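# Three arms pass a ball on a roped ring between stands

## Task

Transfer the ball from the stand it starts on to the second stand, which stands in the gap between the benches beyond the reach of any gripper. The ball rests on a ring lying on its stand's collar, and ropes tie that ring to a metal block on each arm's own bench; by pulling ropes, get the ring to end up lying flat on the second stand's collar with the ball still on it. Tilting or yanking the ring makes the ball roll away. At no moment, hanging included, may the ball or ring drop more than slightly below the collar of the lower of the two stands, or the task fails. Nothing may be knocked onto the floor or out of the work area. Arm bases in the scene frame (metres, heading in degrees counter-clockwise from +x): arm1 at x=-0.06 y=+1.40 z=+1.00 heading -89; arm2 at x=-1.12 y=-0.87 z=+1.00 heading +28; arm3 at x=+1.23 y=-0.68 z=+1.05 heading +152. At the end every gripper must be open and every arm pulled away, and the result must hold with no robot supporting it.

## Robot and tools

ROBOTS. Three identical i2rt Big YAM arms, arm1, arm2 and arm3, each with six revolute joints, a two-finger gripper and a wrist camera. The hand reaches roughly 1.0 m out from the joint-1 axis. Each arm can only grab its own block and rope; the ball and the target stand are out of reach, so the ring is moved by tensioning and slackening the three ropes together. Keep the ring level and the pulls smooth.

FRAME. One scene frame for everything, origin on the floor, +z up, metres. The hand point is midway between the fingertips; its z axis runs along the fingers and the fingers close along its y axis. Base positions and headings are given in the task.

JOINTS (absolute targets, radians except the gripper; the number after ± is the tolerance counted as arrived):
joint1_rad -2.879 to 2.879 ±0.045: yaw about the base, positive counter-clockwise seen from above, 0 points the arm along the base heading.
joint2_rad 0 to 3.141 ±0.14: shoulder, 0 has the upper arm lying back about level, increasing lifts it up then forward.
joint3_rad 0 to 3.019 ±0.09: elbow, 0 folds the forearm onto the upper arm, increasing opens it.
joint4_rad -1.692 to 1.57 ±0.055: hand pitch, positive tips fingers up.
joint5_rad -1.57 to 1.57 ±0.03: hand yaw, positive toward the arm's right.
joint6_rad -2.094 to 2.094 ±0.035: hand roll, positive clockwise when viewed from behind the hand.
gripper_m 0 to 0.093 ±0.003: fingertip gap in metres; each pad squeezes with about 50 to 62 N at most, some less.
With joints 1 and 6 at 0 and the hand level and forward, the camera sits on top looking at the fingertips. Joints move at different speeds, so the hand can swing on a wide path between postures.

execute_actions(actions, cameras). actions is a list holding one action or none. An action is an object keyed by "arm1", "arm2", "arm3"; each holds {"joints": {...}} mapping joint names above to absolute targets (not offsets). Any subset of arms and joints may be given; all start at once and may finish at different times. Omitted joints or arms can still be driving toward earlier targets. Example: {"arm1": {"joints": {"gripper_m": 0.05}}, "arm2": {"joints": {"joint1_rad": 0.3}}}. An unknown key or an out-of-range number rejects the whole call and nothing moves. An empty list only reports state and images. cameras picks which images come back: "arm1_cam_wrist", "arm2_cam_wrist", "arm3_cam_wrist", "cam_low", "cam_top" or "all"; omitted, null or ["all"] gives all, [] gives none. The "pictures" line lists image order.

wait(seconds): 0 to 10 s, commands nothing, then returns state and images.

zoom_image(camera, region): enlarges part of that camera's latest full image; region is [x0, y0, x1, y1] in pixels, top-left origin, at most 504 by 504. Wrist images are 504x504 fisheye; cam_low and cam_top are 672x504.

finished_scene(scene): closes the given scene after the last command has been held; irreversible, and the reply says whether the task succeeded. Only call it once the ring and ball sit on the second collar and the arms have released and backed off.

RESULT LINES. joint_positions reports current angles. joint_status tells how each commanded motion of the last accepted action ended: "off_target" means it stopped short and may still push; after "contact_stop" or "time_out" the joint keeps its resting spot, except that a timed-out joint may retain a target within 0.375, 0.375, 0.113, 0.225, 0.075, 0.3 rad (joints 1 to 6) of where it is and keep pushing, moving on its own if the path opens. To relieve such pushing, command the reported position. "joint command not followed", often with a "cause:" line, means a safety check refused that arm's joint targets (the gripper part still runs); those joints read "not_followed" and may be retried on later actions until valid targets are sent. on_its_own lists what is acting without being commanded in this call; "held at" gives its held target, not its position. A very small change from the current reading may not move a joint. A loaded joint that holds will sag.

CAUTIONS. The arms do not stop on contact and can press very hard. A strong squeeze between two arms fails and ends the run; a hard impact may too. The anti-collision check can be late and ignores fingers, gripper bodies and wrist cameras, and no line reports arm-to-arm contact. Arms do not wait for each other. Avoid dropping, slamming or knocking things; something may occasionally nudge a loose object. Sustained load heats motors: a MOTOR HOT line appears from 85 °C, and at 100 °C an OVER-TEMPERATURE FAULT releases that whole arm and gripper until cooled, with unfinished keys reading "limit_stop_at_motor_heat"; resend targets afterwards. The robot keeps holding the last command while you are composing the next reply.

Each tool is called after "Emit:" as name([rows], argument=value, ...), one row to a line, values as JSON.

## Session

I'll start by looking at the current state of the scene.

Emit:
execute_actions(actions=[])

Scene clock: 0.00 s.
arm1.joint_positions: joint1_rad=+0.793 joint2_rad=+0.276 joint3_rad=+1.510 joint4_rad=-1.208 joint5_rad=-0.146 joint6_rad=-0.605 gripper_m=+0.094
arm1.joint_status: not commanded
arm1.hand: x=-0.0195 y=+1.3818 z=+1.6625 quat_wxyz=(-0.591, -0.008, -0.695, +0.408) (m; scene frame)
arm2.joint_positions: joint1_rad=+0.244 joint2_rad=+0.335 joint3_rad=+1.660 joint4_rad=-1.269 joint5_rad=-0.261 joint6_rad=+0.291 gripper_m=+0.095
arm2.joint_status: not commanded
arm2.hand: x=-1.1297 y=-0.8219 z=+1.7028 quat_wxyz=(-0.585, +0.239, -0.646, -0.428) (m; scene frame)
arm3.joint_positions: joint1_rad=+0.332 joint2_rad=+0.337 joint3_rad=+1.592 joint4_rad=-1.300 joint5_rad=-0.122 joint6_rad=-0.522 gripper_m=+0.094
arm3.joint_status: not commanded
arm3.hand: x=+1.1846 y=-0.6818 z=+1.7249 quat_wxyz=(-0.188, +0.699, +0.166, -0.670) (m; scene frame)
pictures: arm1_cam_wrist, arm2_cam_wrist, arm3_cam_wrist, cam_low, cam_top
Images, in order (width x height): arm1_cam_wrist 504x504, arm2_cam_wrist 504x504, arm3_cam_wrist 504x504, cam_low 672x504, cam_top 672x504.

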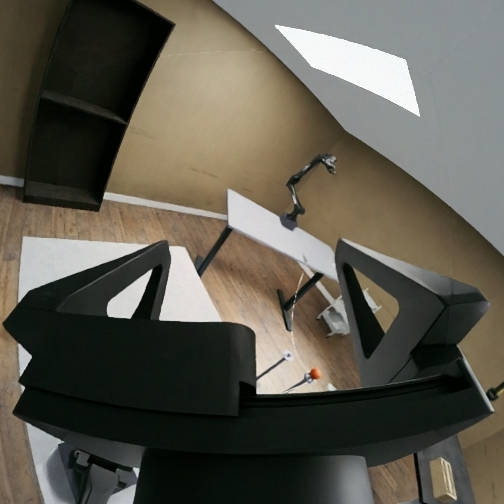

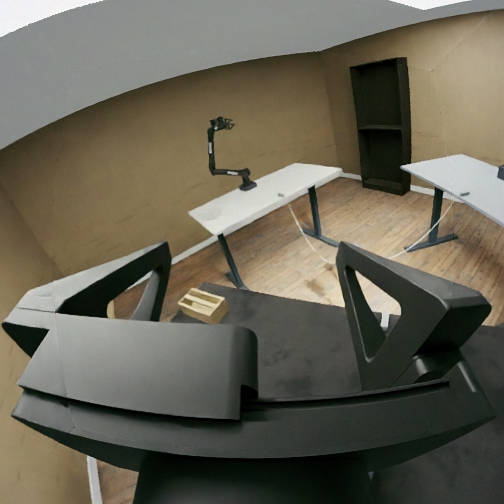

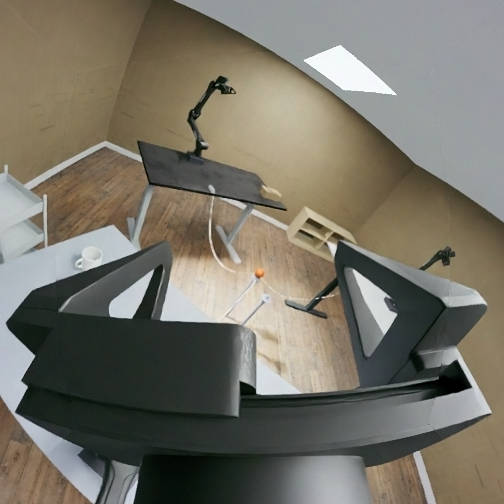

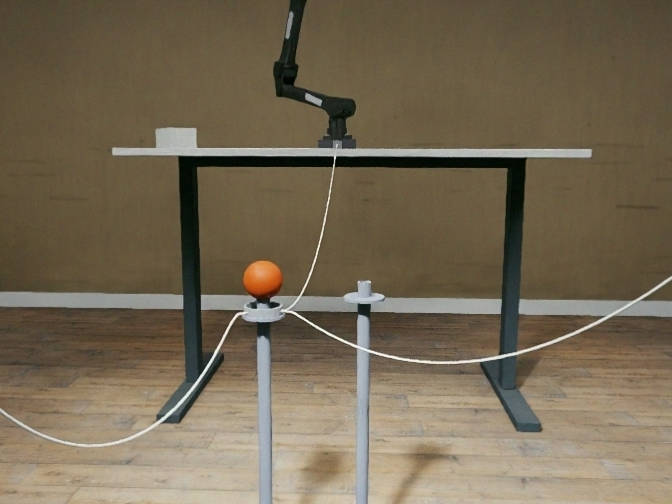

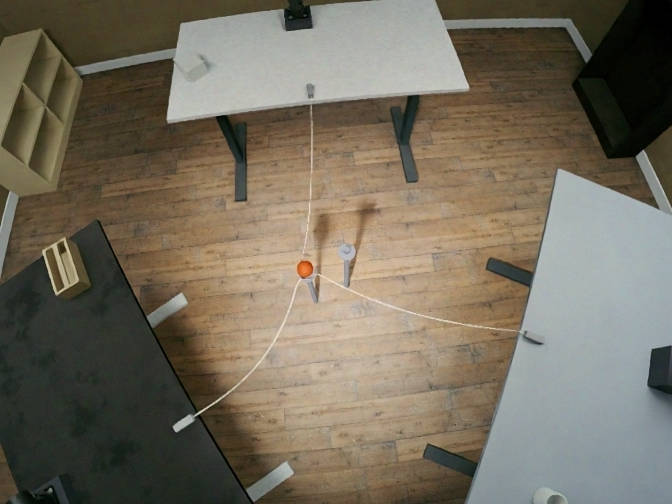

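Emit:
zoom_image(camera="cam_low", region=[200, 230, 440, 380])

Emit:
zoom_image(camera="cam_top", region=[250, 200, 410, 330])

Emit:
zoom_image(camera="cam_top", region=[250, 0, 380, 130])

Emit:
zoom_image(camera="cam_top", region=[130, 370, 250, 470])

Emit:
zoom_image(camera="cam_top", region=[480, 290, 600, 390])

Region (200, 230, 440, 380) of cam_low's 672x504 image, scaled by 2.100, with more detail than that image has; it fills the top 315 rows of this view, and the rest is white.

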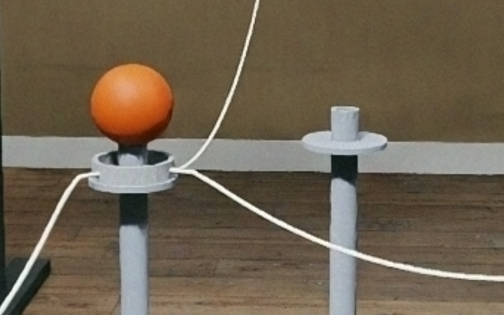

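Region (250, 200, 410, 330) of cam_top's 672x504 image, scaled by 3.150, with more detail than that image has; it fills the top 410 rows of this view, and the rest is white.

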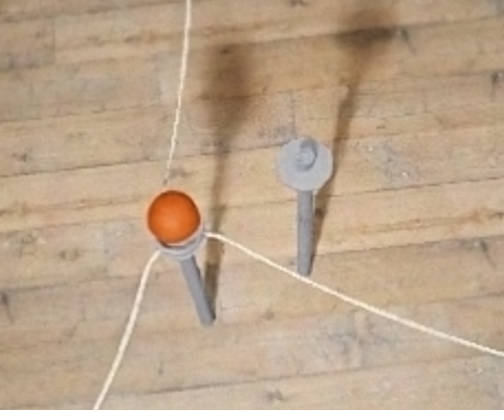

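Region (250, 0, 380, 130) of cam_top's 672x504 image, scaled by 3.877, with more detail than that image has.

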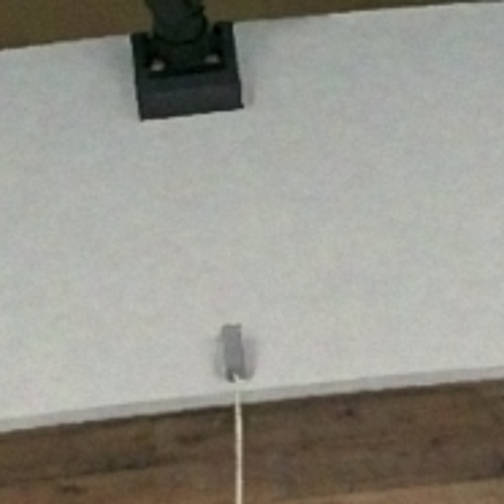

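Region (130, 370, 250, 470) of cam_top's 672x504 image, scaled by 4.200, with more detail than that image has.

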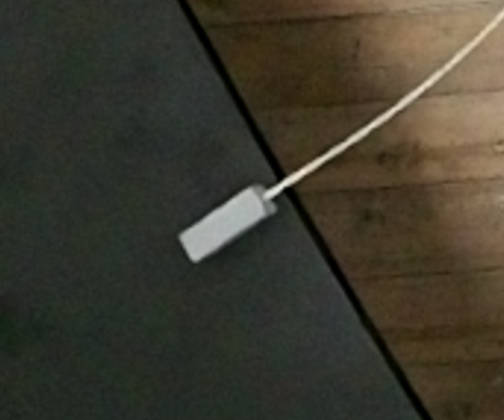

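Region (480, 290, 600, 390) of cam_top's 672x504 image, scaled by 4.200, with more detail than that image has.

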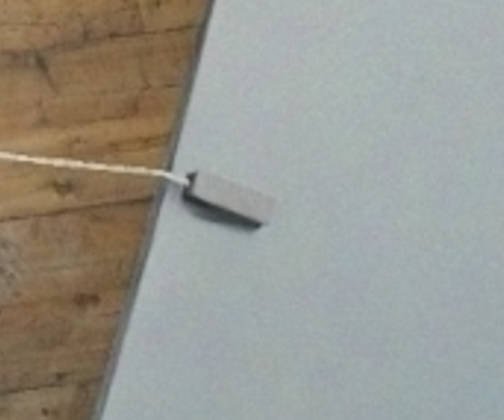

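Emit:
zoom_image(camera="cam_low", region=[260, 60, 420, 200])

Emit:
zoom_image(camera="arm3_cam_wrist", region=[130, 130, 350, 340])

Emit:
zoom_image(camera="arm1_cam_wrist", region=[200, 180, 400, 400])

Emit:
zoom_image(camera="arm2_cam_wrist", region=[180, 110, 504, 330])

Region (260, 60, 420, 200) of cam_low's 672x504 image, scaled by 3.150, with more detail than that image has; it fills the top 441 rows of this view, and the rest is white.

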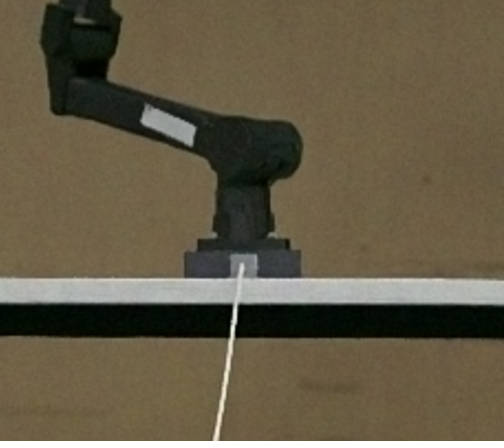

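Region (130, 130, 350, 340) of arm3_cam_wrist's 504x504 image, scaled by 2.291, with more detail than that image has; it fills the top 481 rows of this view, and the rest is white.

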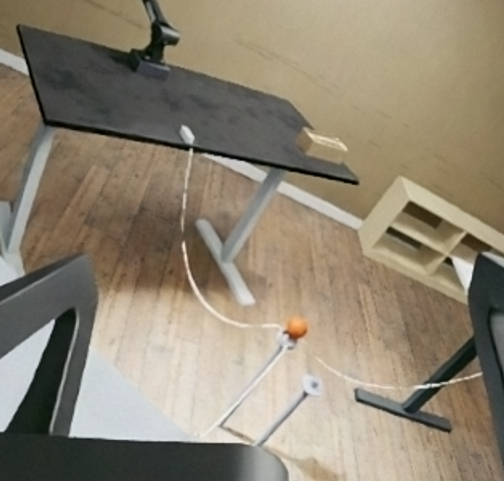

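Region (200, 180, 400, 400) of arm1_cam_wrist's 504x504 image, scaled by 2.291, with more detail than that image has; it fills the left 458 columns of this view, and the rest is white.

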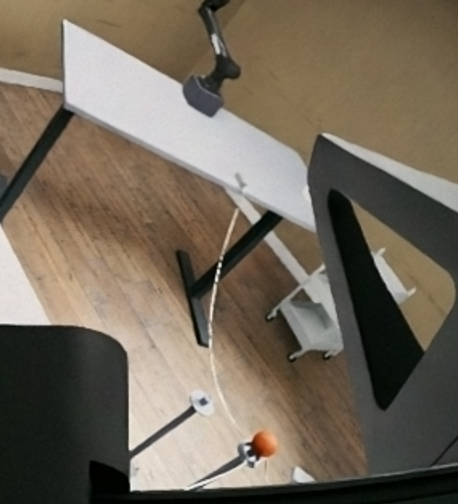

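Region (180, 110, 504, 330) of arm2_cam_wrist's 504x504 image, scaled by 1.556, with more detail than that image has; it fills the top 342 rows of this view, and the rest is white.

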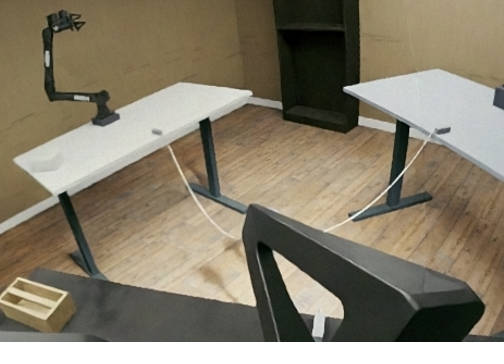

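Emit:
execute_actions([
  {"arm1":{"joints":{"joint1_rad":0,"joint2_rad":1.45,"joint3_rad":1.40,"joint4_rad":-1.45,"joint5_rad":0,"joint6_rad":0}},"arm2":{"joints":{"joint1_rad":0,"joint2_rad":1.55,"joint3_rad":1.55,"joint4_rad":-1.5,"joint5_rad":0,"joint6_rad":0}},"arm3":{"joints":{"joint1_rad":0,"joint2_rad":1.35,"joint3_rad":1.20,"joint4_rad":-1.35,"joint5_rad":0,"joint6_rad":0}}},
])

Scene clock: 121.70 s.
arm1.joint_positions: joint1_rad=+0.003 joint2_rad=+1.456 joint3_rad=+1.386 joint4_rad=-1.435 joint5_rad=-0.002 joint6_rad=-0.009 gripper_m=+0.094
arm1.joint_status: all done
arm1.hand: x=-0.0555 y=+0.9569 z=+1.2346 quat_wxyz=(-0.026, -0.697, -0.717, +0.014) (m; scene frame)
arm2.joint_positions: joint1_rad=+0.003 joint2_rad=+1.552 joint3_rad=+1.553 joint4_rad=-1.492 joint5_rad=-0.004 joint6_rad=+0.007 gripper_m=+0.095
arm2.joint_status: all done
arm2.hand: x=-0.6877 y=-0.6428 z=+1.2637 quat_wxyz=(-0.037, +0.236, -0.971, -0.011) (m; scene frame)
arm3.joint_positions: joint1_rad=+0.008 joint2_rad=+1.344 joint3_rad=+1.181 joint4_rad=-1.340 joint5_rad=-0.002 joint6_rad=-0.010 gripper_m=+0.094
arm3.joint_status: all done
arm3.hand: x=+0.8808 y=-0.4890 z=+1.2623 quat_wxyz=(-0.001, +0.971, -0.236, -0.038) (m; scene frame)
pictures: arm1_cam_wrist, arm2_cam_wrist, arm3_cam_wrist, cam_low, cam_top
Images, in order (width x height): arm1_cam_wrist 504x504, arm2_cam_wrist 504x504, arm3_cam_wrist 504x504, cam_low 672x504, cam_top 672x504.

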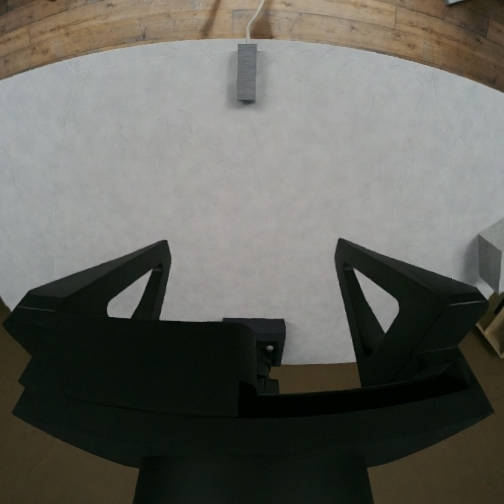

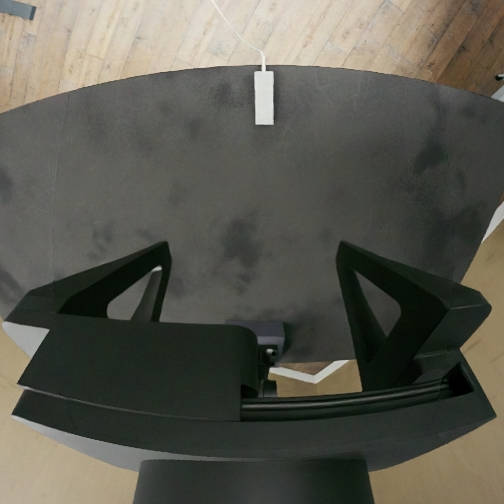

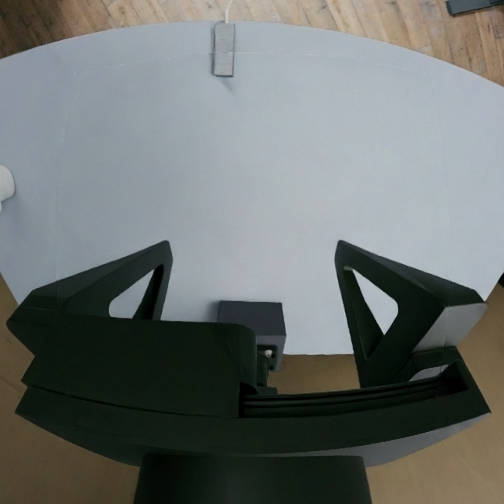

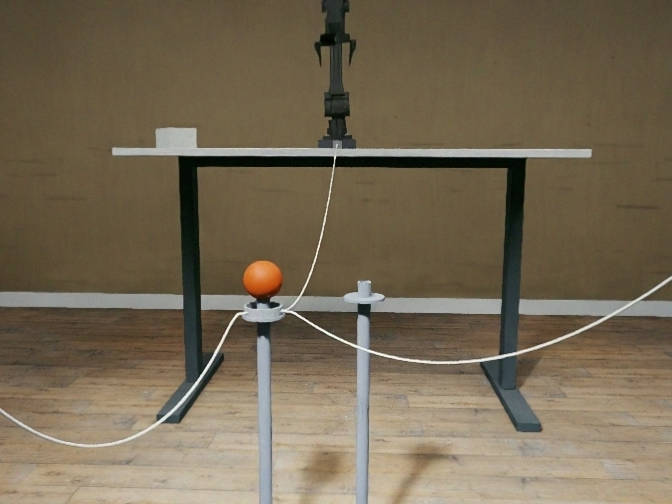

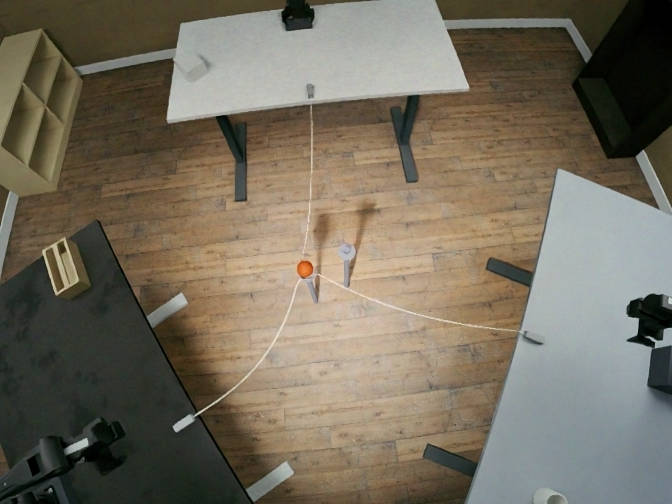

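Emit:
execute_actions([
  {"arm1":{"joints":{"joint2_rad":1.66}},"arm2":{"joints":{"joint3_rad":1.78}},"arm3":{"joints":{"joint4_rad":-1.0}}},
], cameras=[])

Scene clock: 201.77 s.
arm1.joint_positions: joint1_rad=+0.003 joint2_rad=+1.684 joint3_rad=+1.386 joint4_rad=-1.437 joint5_rad=-0.002 joint6_rad=-0.009 gripper_m=+0.094
arm1.joint_status: all done
arm1.hand: x=-0.0537 y=+0.9439 z=+1.1366 quat_wxyz=(+0.055, -0.694, -0.715, -0.067) (m; scene frame)
arm2.joint_positions: joint1_rad=+0.003 joint2_rad=+1.534 joint3_rad=+1.737 joint4_rad=-1.496 joint5_rad=-0.004 joint6_rad=+0.007 gripper_m=+0.095
arm2.joint_status: all done
arm2.hand: x=-0.6583 y=-0.6272 z=+1.3499 quat_wxyz=(-0.132, +0.235, -0.962, -0.035) (m; scene frame)
arm3.joint_positions: joint1_rad=+0.008 joint2_rad=+1.344 joint3_rad=+1.181 joint4_rad=-1.015 joint5_rad=-0.002 joint6_rad=-0.009 gripper_m=+0.094
arm3.joint_status: all done
arm3.hand: x=+0.8126 y=-0.4527 z=+1.2808 quat_wxyz=(-0.041, +0.952, -0.233, -0.194) (m; scene frame)
pictures: none
No camera images: the call's "cameras" was empty. Leave "cameras" out to get every camera's image.

Emit:
execute_actions([
  {"arm1":{"joints":{"joint1_rad":0.023,"joint2_rad":1.88,"joint3_rad":1.55,"joint4_rad":-1.222}},"arm2":{"joints":{"joint1_rad":-0.022,"joint2_rad":1.92,"joint3_rad":1.61,"joint4_rad":-1.243}},"arm3":{"joints":{"joint1_rad":0.072,"joint2_rad":1.83,"joint3_rad":1.48,"joint4_rad":-1.197,"joint6_rad":0.05}}},
])

Scene clock: 323.27 s.
arm1.joint_positions: joint1_rad=+0.007 joint2_rad=+1.897 joint3_rad=+1.512 joint4_rad=-1.237 joint5_rad=-0.002 joint6_rad=-0.009 gripper_m=+0.094
arm1.joint_status: all done
arm1.hand: x=-0.0487 y=+0.8526 z=+1.0701 quat_wxyz=(+0.015, -0.695, -0.718, -0.027) (m; scene frame)
arm2.joint_positions: joint1_rad=-0.019 joint2_rad=+1.903 joint3_rad=+1.598 joint4_rad=-1.249 joint5_rad=-0.004 joint6_rad=+0.007 gripper_m=+0.095
arm2.joint_status: all done
arm2.hand: x=-0.5994 y=-0.6113 z=+1.1038 quat_wxyz=(-0.006, +0.226, -0.974, -0.003) (m; scene frame)
arm3.joint_positions: joint1_rad=+0.071 joint2_rad=+1.848 joint3_rad=+1.446 joint4_rad=-1.188 joint5_rad=-0.001 joint6_rad=+0.041 gripper_m=+0.094
arm3.joint_status: all done
arm3.hand: x=+0.7393 y=-0.4544 z=+1.1374 quat_wxyz=(+0.008, +0.973, -0.230, +0.004) (m; scene frame)
pictures: arm1_cam_wrist, arm2_cam_wrist, arm3_cam_wrist, cam_low, cam_top
Images, in order (width x height): arm1_cam_wrist 504x504, arm2_cam_wrist 504x504, arm3_cam_wrist 504x504, cam_low 672x504, cam_top 672x504.

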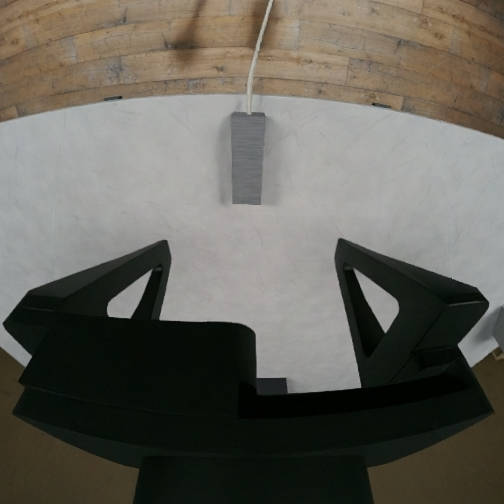

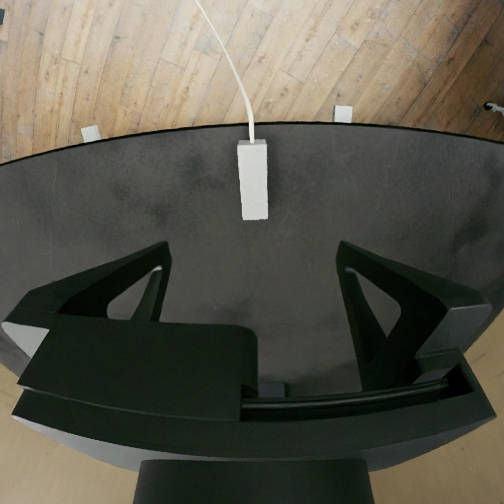

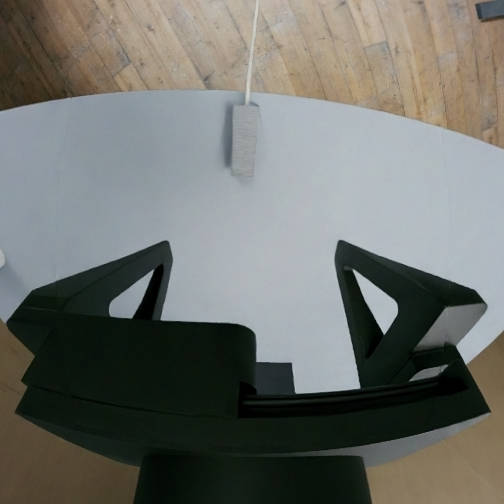

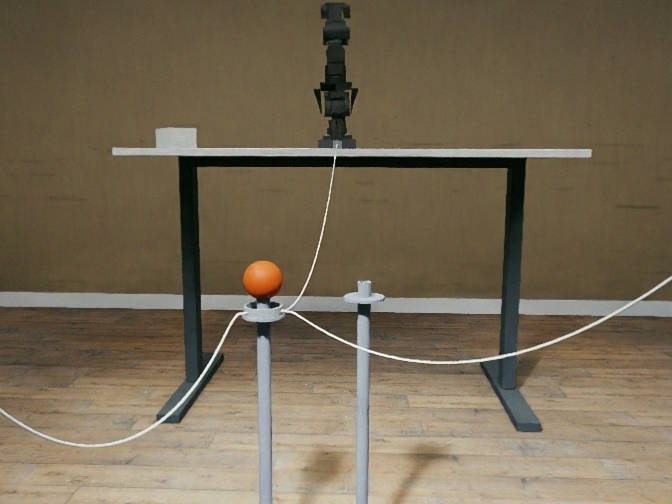

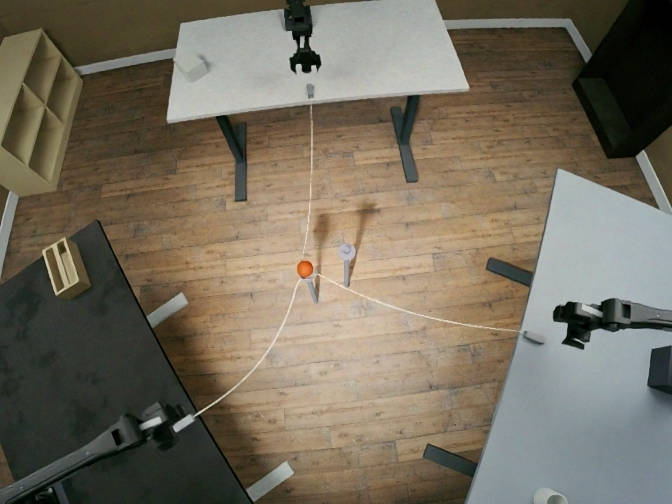

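Emit:
execute_actions(actions=[])

Scene clock: 329.03 s.
arm1.joint_positions: joint1_rad=+0.007 joint2_rad=+1.897 joint3_rad=+1.512 joint4_rad=-1.237 joint5_rad=-0.002 joint6_rad=-0.009 gripper_m=+0.094
arm1.joint_status: all done
arm1.hand: x=-0.0487 y=+0.8526 z=+1.0701 quat_wxyz=(+0.015, -0.695, -0.718, -0.027) (m; scene frame)
arm2.joint_positions: joint1_rad=-0.019 joint2_rad=+1.903 joint3_rad=+1.598 joint4_rad=-1.249 joint5_rad=-0.004 joint6_rad=+0.007 gripper_m=+0.095
arm2.joint_status: all done
arm2.hand: x=-0.5994 y=-0.6113 z=+1.1038 quat_wxyz=(-0.006, +0.226, -0.974, -0.003) (m; scene frame)
arm3.joint_positions: joint1_rad=+0.071 joint2_rad=+1.848 joint3_rad=+1.446 joint4_rad=-1.188 joint5_rad=-0.001 joint6_rad=+0.041 gripper_m=+0.094
arm3.joint_status: all done
arm3.hand: x=+0.7393 y=-0.4544 z=+1.1374 quat_wxyz=(+0.008, +0.973, -0.230, +0.004) (m; scene frame)
pictures: arm1_cam_wrist, arm2_cam_wrist, arm3_cam_wrist, cam_low, cam_top
Images, in order (width x height): arm1_cam_wrist 504x504, arm2_cam_wrist 504x504, arm3_cam_wrist 504x504, cam_low 672x504, cam_top 672x504.

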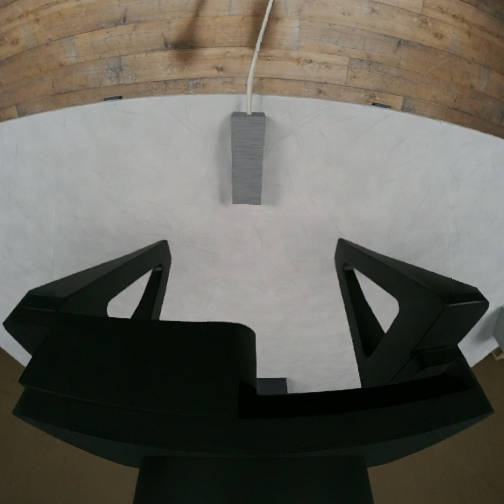

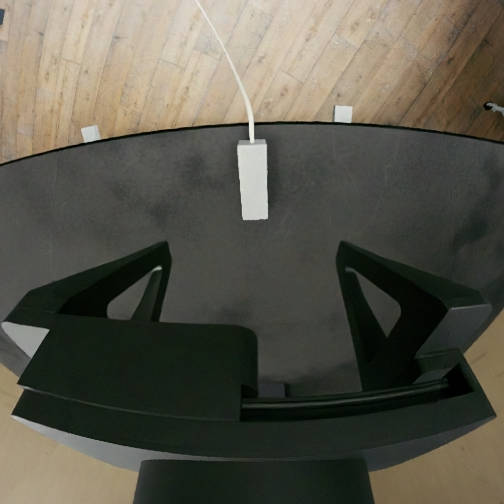

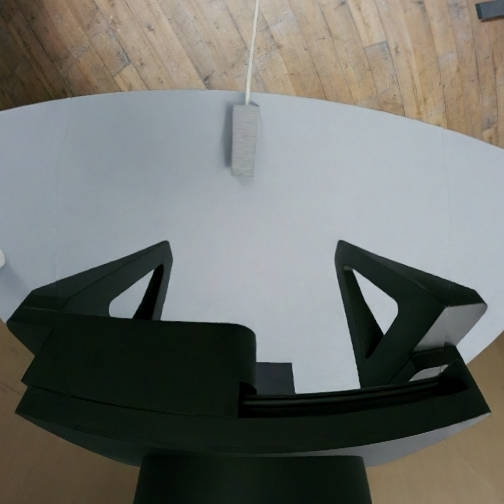

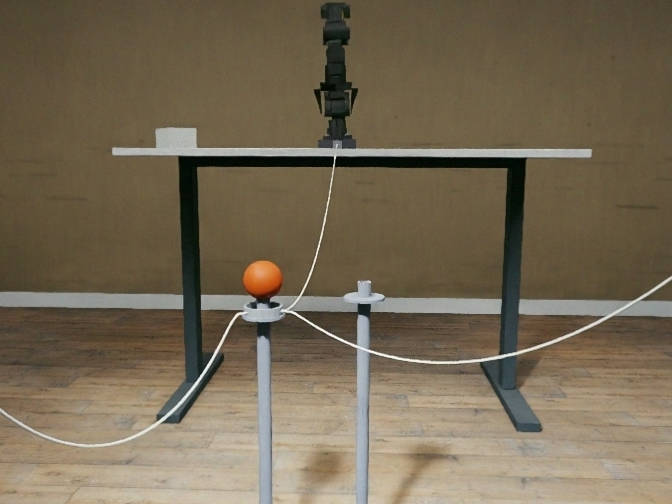

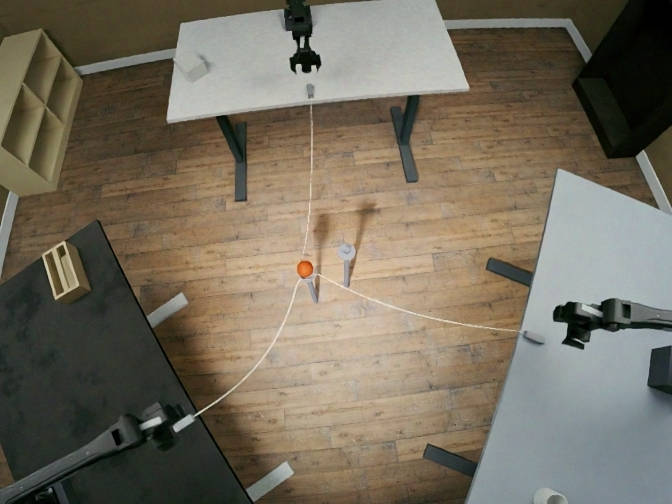

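Emit:
zoom_image(camera="cam_low", region=[300, 70, 380, 170])

Region (300, 70, 380, 170) of cam_low's 672x504 image, scaled by 5.040, with more detail than that image has; it fills the left 403 columns of this view, and the rest is white.

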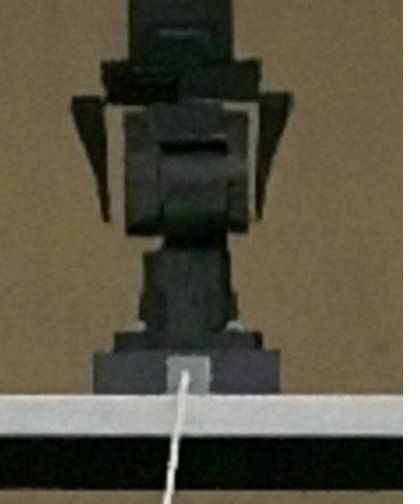

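Emit:
execute_actions([
  {"arm1":{"joints":{"joint1_rad":0.035,"joint2_rad":1.969,"joint3_rad":1.45,"joint4_rad":-0.998}},"arm2":{"joints":{"joint2_rad":2.02,"joint3_rad":1.473,"joint4_rad":-1.013,"joint6_rad":-0.035}},"arm3":{"joints":{"joint1_rad":0.097,"joint2_rad":2.062,"joint3_rad":1.416,"joint4_rad":-0.879,"joint6_rad":0.10}}},
], cameras=["arm1_cam_wrist","arm2_cam_wrist","arm3_cam_wrist","cam_low"])

Scene clock: 417.33 s.
arm1.joint_positions: joint1_rad=+0.023 joint2_rad=+1.981 joint3_rad=+1.440 joint4_rad=-1.015 joint5_rad=-0.002 joint6_rad=-0.009 gripper_m=+0.094
arm1.joint_status: all done
arm1.hand: x=-0.0386 y=+0.8361 z=+0.9993 quat_wxyz=(-0.008, -0.690, -0.724, -0.004) (m; scene frame)
arm2.joint_positions: joint1_rad=-0.019 joint2_rad=+2.018 joint3_rad=+1.473 joint4_rad=-1.022 joint5_rad=-0.004 joint6_rad=-0.028 gripper_m=+0.095
arm2.joint_status: all done
arm2.hand: x=-0.6027 y=-0.6130 z=+0.9965 quat_wxyz=(+0.000, +0.243, -0.970, -0.001) (m; scene frame)
arm3.joint_positions: joint1_rad=+0.089 joint2_rad=+2.081 joint3_rad=+1.398 joint4_rad=-0.891 joint5_rad=-0.001 joint6_rad=+0.091 gripper_m=+0.094
arm3.joint_status: all done
arm3.hand: x=+0.7118 y=-0.4552 z=+0.9975 quat_wxyz=(+0.007, +0.969, -0.245, -0.003) (m; scene frame)
pictures: arm1_cam_wrist, arm2_cam_wrist, arm3_cam_wrist, cam_low
Images, in order (width x height): arm1_cam_wrist 504x504, arm2_cam_wrist 504x504, arm3_cam_wrist 504x504, cam_low 672x504.

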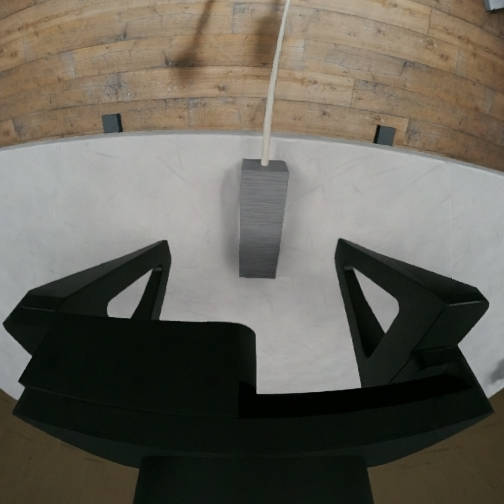

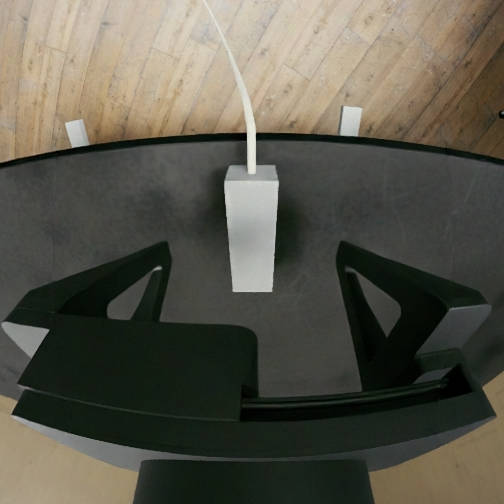

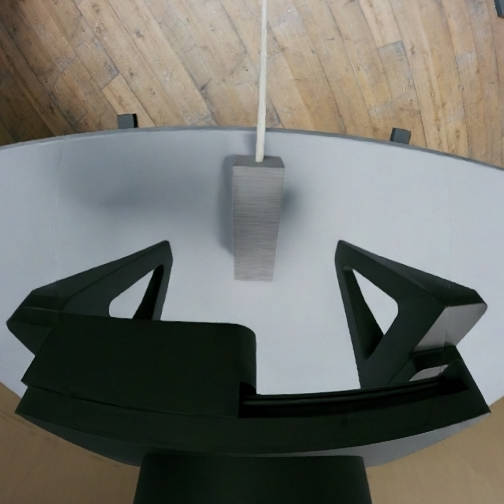

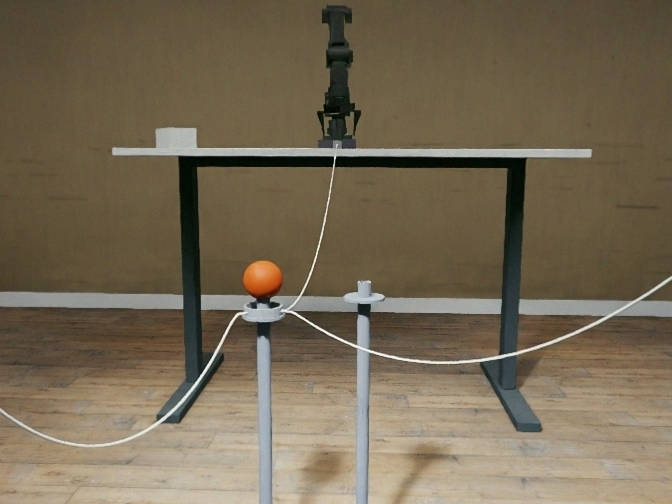

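Emit:
zoom_image(camera="cam_low", region=[300, 90, 380, 170])

Emit:
zoom_image(camera="arm1_cam_wrist", region=[160, 120, 360, 320])

Emit:
zoom_image(camera="arm2_cam_wrist", region=[160, 120, 360, 320])

Emit:
zoom_image(camera="arm3_cam_wrist", region=[160, 120, 360, 320])

Region (300, 90, 380, 170) of cam_low's 672x504 image, scaled by 6.300, with more detail than that image has.

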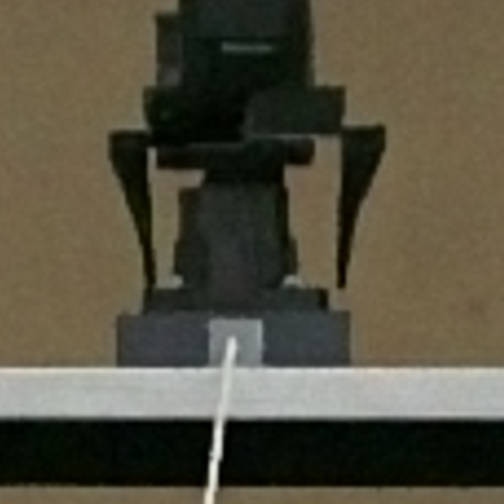

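Region (160, 120, 360, 320) of arm1_cam_wrist's 504x504 image, scaled by 2.520, with more detail than that image has.

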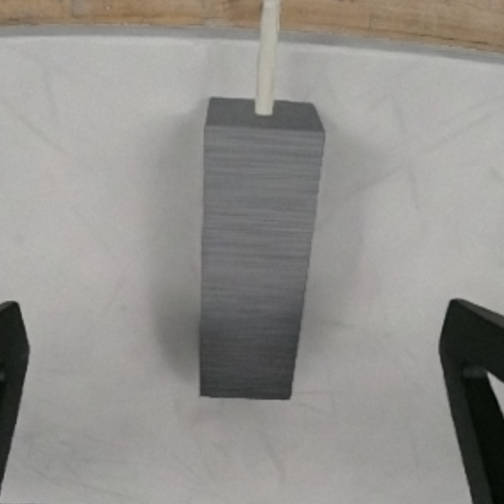

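Region (160, 120, 360, 320) of arm2_cam_wrist's 504x504 image, scaled by 2.520, with more detail than that image has.

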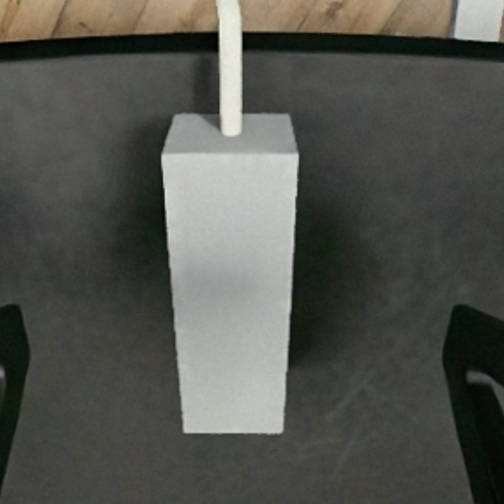

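Region (160, 120, 360, 320) of arm3_cam_wrist's 504x504 image, scaled by 2.520, with more detail than that image has.

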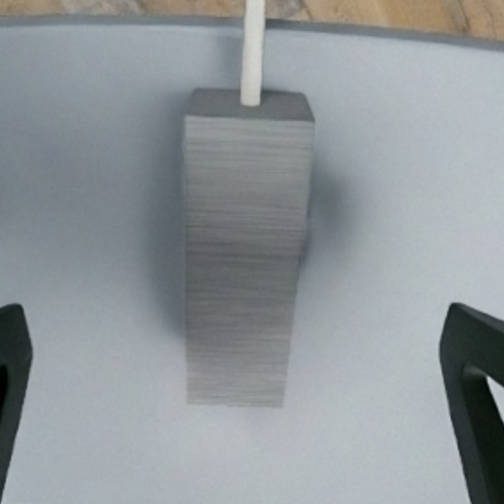

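Emit:
execute_actions([
  {"arm1":{"joints":{"joint1_rad":0.008,"joint2_rad":2.010,"joint3_rad":1.4165,"joint4_rad":-0.924,"joint6_rad":0.04}},"arm2":{"joints":{"joint2_rad":2.037,"joint3_rad":1.448,"joint4_rad":-0.971}},"arm3":{"joints":{"joint2_rad":2.101,"joint3_rad":1.405,"joint4_rad":-0.829,"joint6_rad":0.14}}},
], cameras=["arm1_cam_wrist","arm2_cam_wrist","arm3_cam_wrist","cam_low"])

Scene clock: 486.83 s.
arm1.joint_positions: joint1_rad=+0.023 joint2_rad=+2.002 joint3_rad=+1.414 joint4_rad=-0.941 joint5_rad=-0.002 joint6_rad=+0.031 gripper_m=+0.094
arm1.joint_status: all done
arm1.hand: x=-0.0382 y=+0.8326 z=+0.9799 quat_wxyz=(-0.018, -0.704, -0.710, +0.005) (m; scene frame)
arm2.joint_positions: joint1_rad=-0.019 joint2_rad=+2.018 joint3_rad=+1.464 joint4_rad=-0.980 joint5_rad=-0.004 joint6_rad=-0.028 gripper_m=+0.095
arm2.joint_status: all done
arm2.hand: x=-0.5974 y=-0.6104 z=+0.9935 quat_wxyz=(-0.016, +0.243, -0.970, -0.005) (m; scene frame)
arm3.joint_positions: joint1_rad=+0.089 joint2_rad=+2.081 joint3_rad=+1.398 joint4_rad=-0.842 joint5_rad=-0.001 joint6_rad=+0.130 gripper_m=+0.094
arm3.joint_status: all done
arm3.hand: x=+0.7007 y=-0.4505 z=+0.9979 quat_wxyz=(+0.004, +0.964, -0.265, -0.028) (m; scene frame)
pictures: arm1_cam_wrist, arm2_cam_wrist, arm3_cam_wrist, cam_low
Images, in order (width x height): arm1_cam_wrist 504x504, arm2_cam_wrist 504x504, arm3_cam_wrist 504x504, cam_low 672x504.

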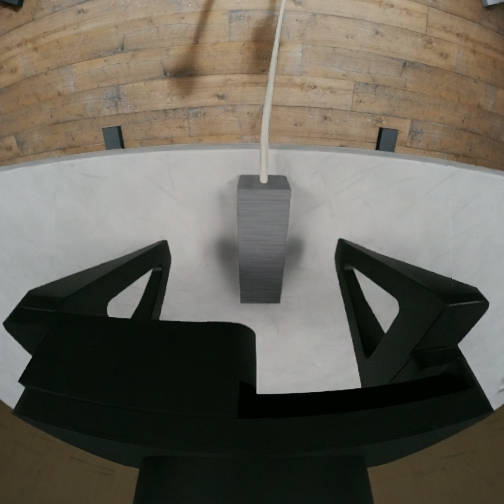

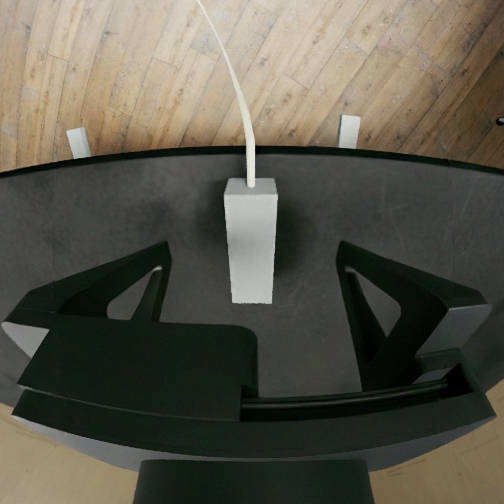

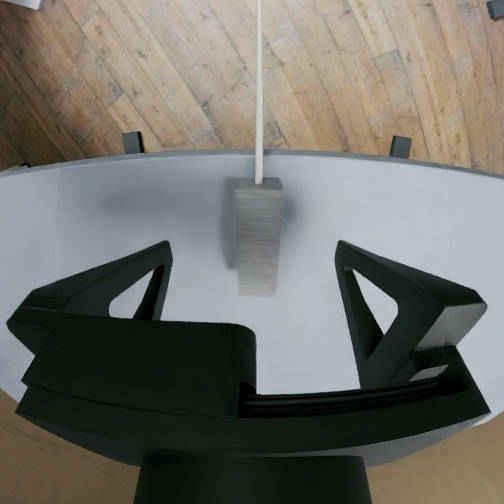

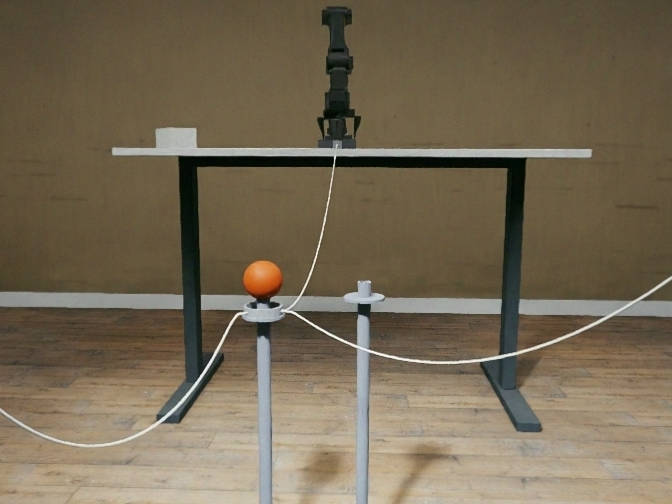

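Emit:
execute_actions([
  {"arm1":{"joints":{"joint2_rad":2.002,"joint3_rad":1.378,"joint4_rad":-0.884}},"arm2":{"joints":{"joint2_rad":2.02,"joint3_rad":1.408,"joint4_rad":-0.941}},"arm3":{"joints":{"joint2_rad":2.128}}},
], cameras=["arm1_cam_wrist","arm2_cam_wrist","arm3_cam_wrist"])

Scene clock: 510.30 s.
arm1.joint_positions: joint1_rad=+0.023 joint2_rad=+2.002 joint3_rad=+1.374 joint4_rad=-0.902 joint5_rad=-0.002 joint6_rad=+0.031 gripper_m=+0.094
arm1.joint_status: all done
arm1.hand: x=-0.0384 y=+0.8417 z=+0.9673 quat_wxyz=(-0.018, -0.704, -0.709, +0.005) (m; scene frame)
arm2.joint_positions: joint1_rad=-0.019 joint2_rad=+2.016 joint3_rad=+1.419 joint4_rad=-0.950 joint5_rad=-0.004 joint6_rad=-0.028 gripper_m=+0.095
arm2.joint_status: all done
arm2.hand: x=-0.6089 y=-0.6161 z=+0.9801 quat_wxyz=(-0.009, +0.243, -0.970, -0.003) (m; scene frame)
arm3.joint_positions: joint1_rad=+0.089 joint2_rad=+2.113 joint3_rad=+1.398 joint4_rad=-0.841 joint5_rad=-0.001 joint6_rad=+0.131 gripper_m=+0.094
arm3.joint_status: all done
arm3.hand: x=+0.7061 y=-0.4530 z=+0.9805 quat_wxyz=(+0.006, +0.964, -0.265, -0.012) (m; scene frame)
pictures: arm1_cam_wrist, arm2_cam_wrist, arm3_cam_wrist
Images, in order (width x height): arm1_cam_wrist 504x504, arm2_cam_wrist 504x504, arm3_cam_wrist 504x504.

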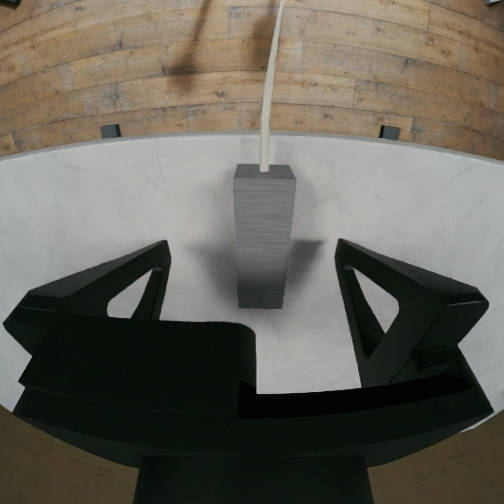

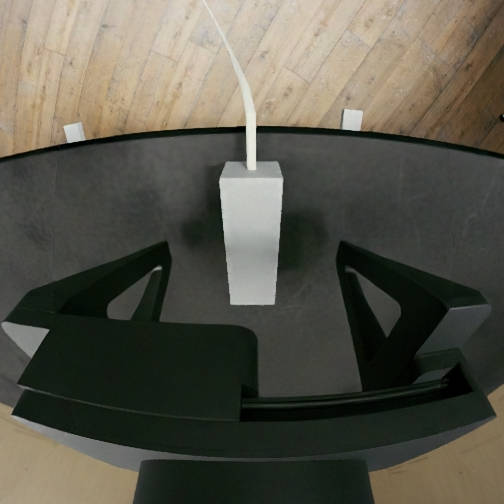

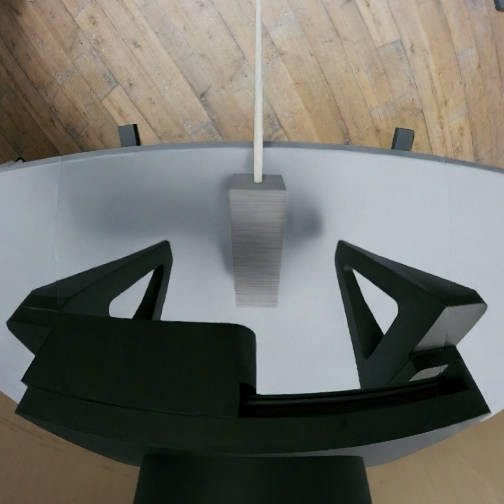

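Emit:
execute_actions([
  {"arm1":{"joints":{"gripper_m":0.015}},"arm2":{"joints":{"gripper_m":0.015}},"arm3":{"joints":{"joint2_rad":2.115,"joint3_rad":1.368,"joint4_rad":-0.793}}},
], cameras=["arm1_cam_wrist","arm2_cam_wrist","arm3_cam_wrist"])

Scene clock: 526.40 s.
arm1.joint_positions: joint1_rad=+0.023 joint2_rad=+2.002 joint3_rad=+1.374 joint4_rad=-0.902 joint5_rad=-0.001 joint6_rad=+0.032 gripper_m=+0.025
arm1.joint_status: gripper_m off_target (ended at +0.025, target +0.015)
arm1.hand: x=-0.0385 y=+0.8417 z=+0.9673 quat_wxyz=(-0.017, -0.705, -0.709, +0.005) (m; scene frame)
arm2.joint_positions: joint1_rad=-0.019 joint2_rad=+2.016 joint3_rad=+1.419 joint4_rad=-0.950 joint5_rad=-0.003 joint6_rad=-0.028 gripper_m=+0.025
arm2.joint_status: gripper_m off_target (ended at +0.025, target +0.015)
arm2.hand: x=-0.6087 y=-0.6162 z=+0.9801 quat_wxyz=(-0.010, +0.243, -0.970, -0.003) (m; scene frame)
arm3.joint_positions: joint1_rad=+0.089 joint2_rad=+2.113 joint3_rad=+1.364 joint4_rad=-0.805 joint5_rad=-0.001 joint6_rad=+0.131 gripper_m=+0.094
arm3.joint_status: all done
arm3.hand: x=+0.7134 y=-0.4563 z=+0.9709 quat_wxyz=(+0.006, +0.964, -0.265, -0.013) (m; scene frame)
pictures: arm1_cam_wrist, arm2_cam_wrist, arm3_cam_wrist
Images, in order (width x height): arm1_cam_wrist 504x504, arm2_cam_wrist 504x504, arm3_cam_wrist 504x504.

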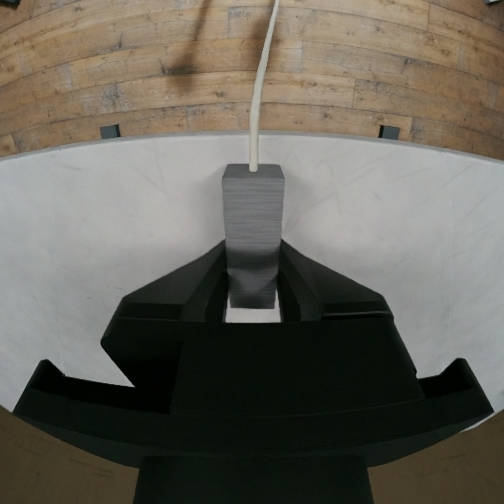

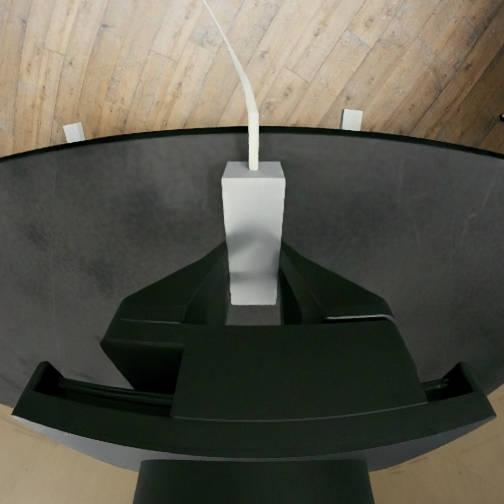

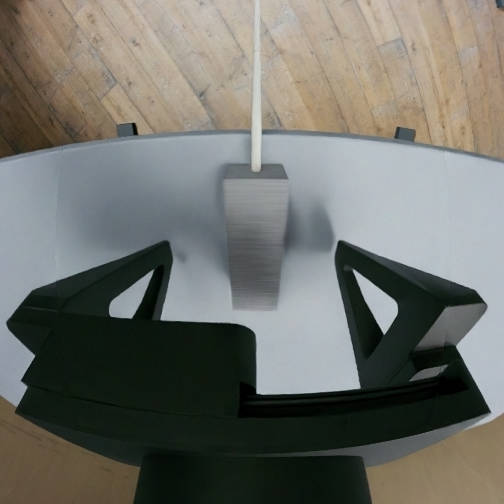

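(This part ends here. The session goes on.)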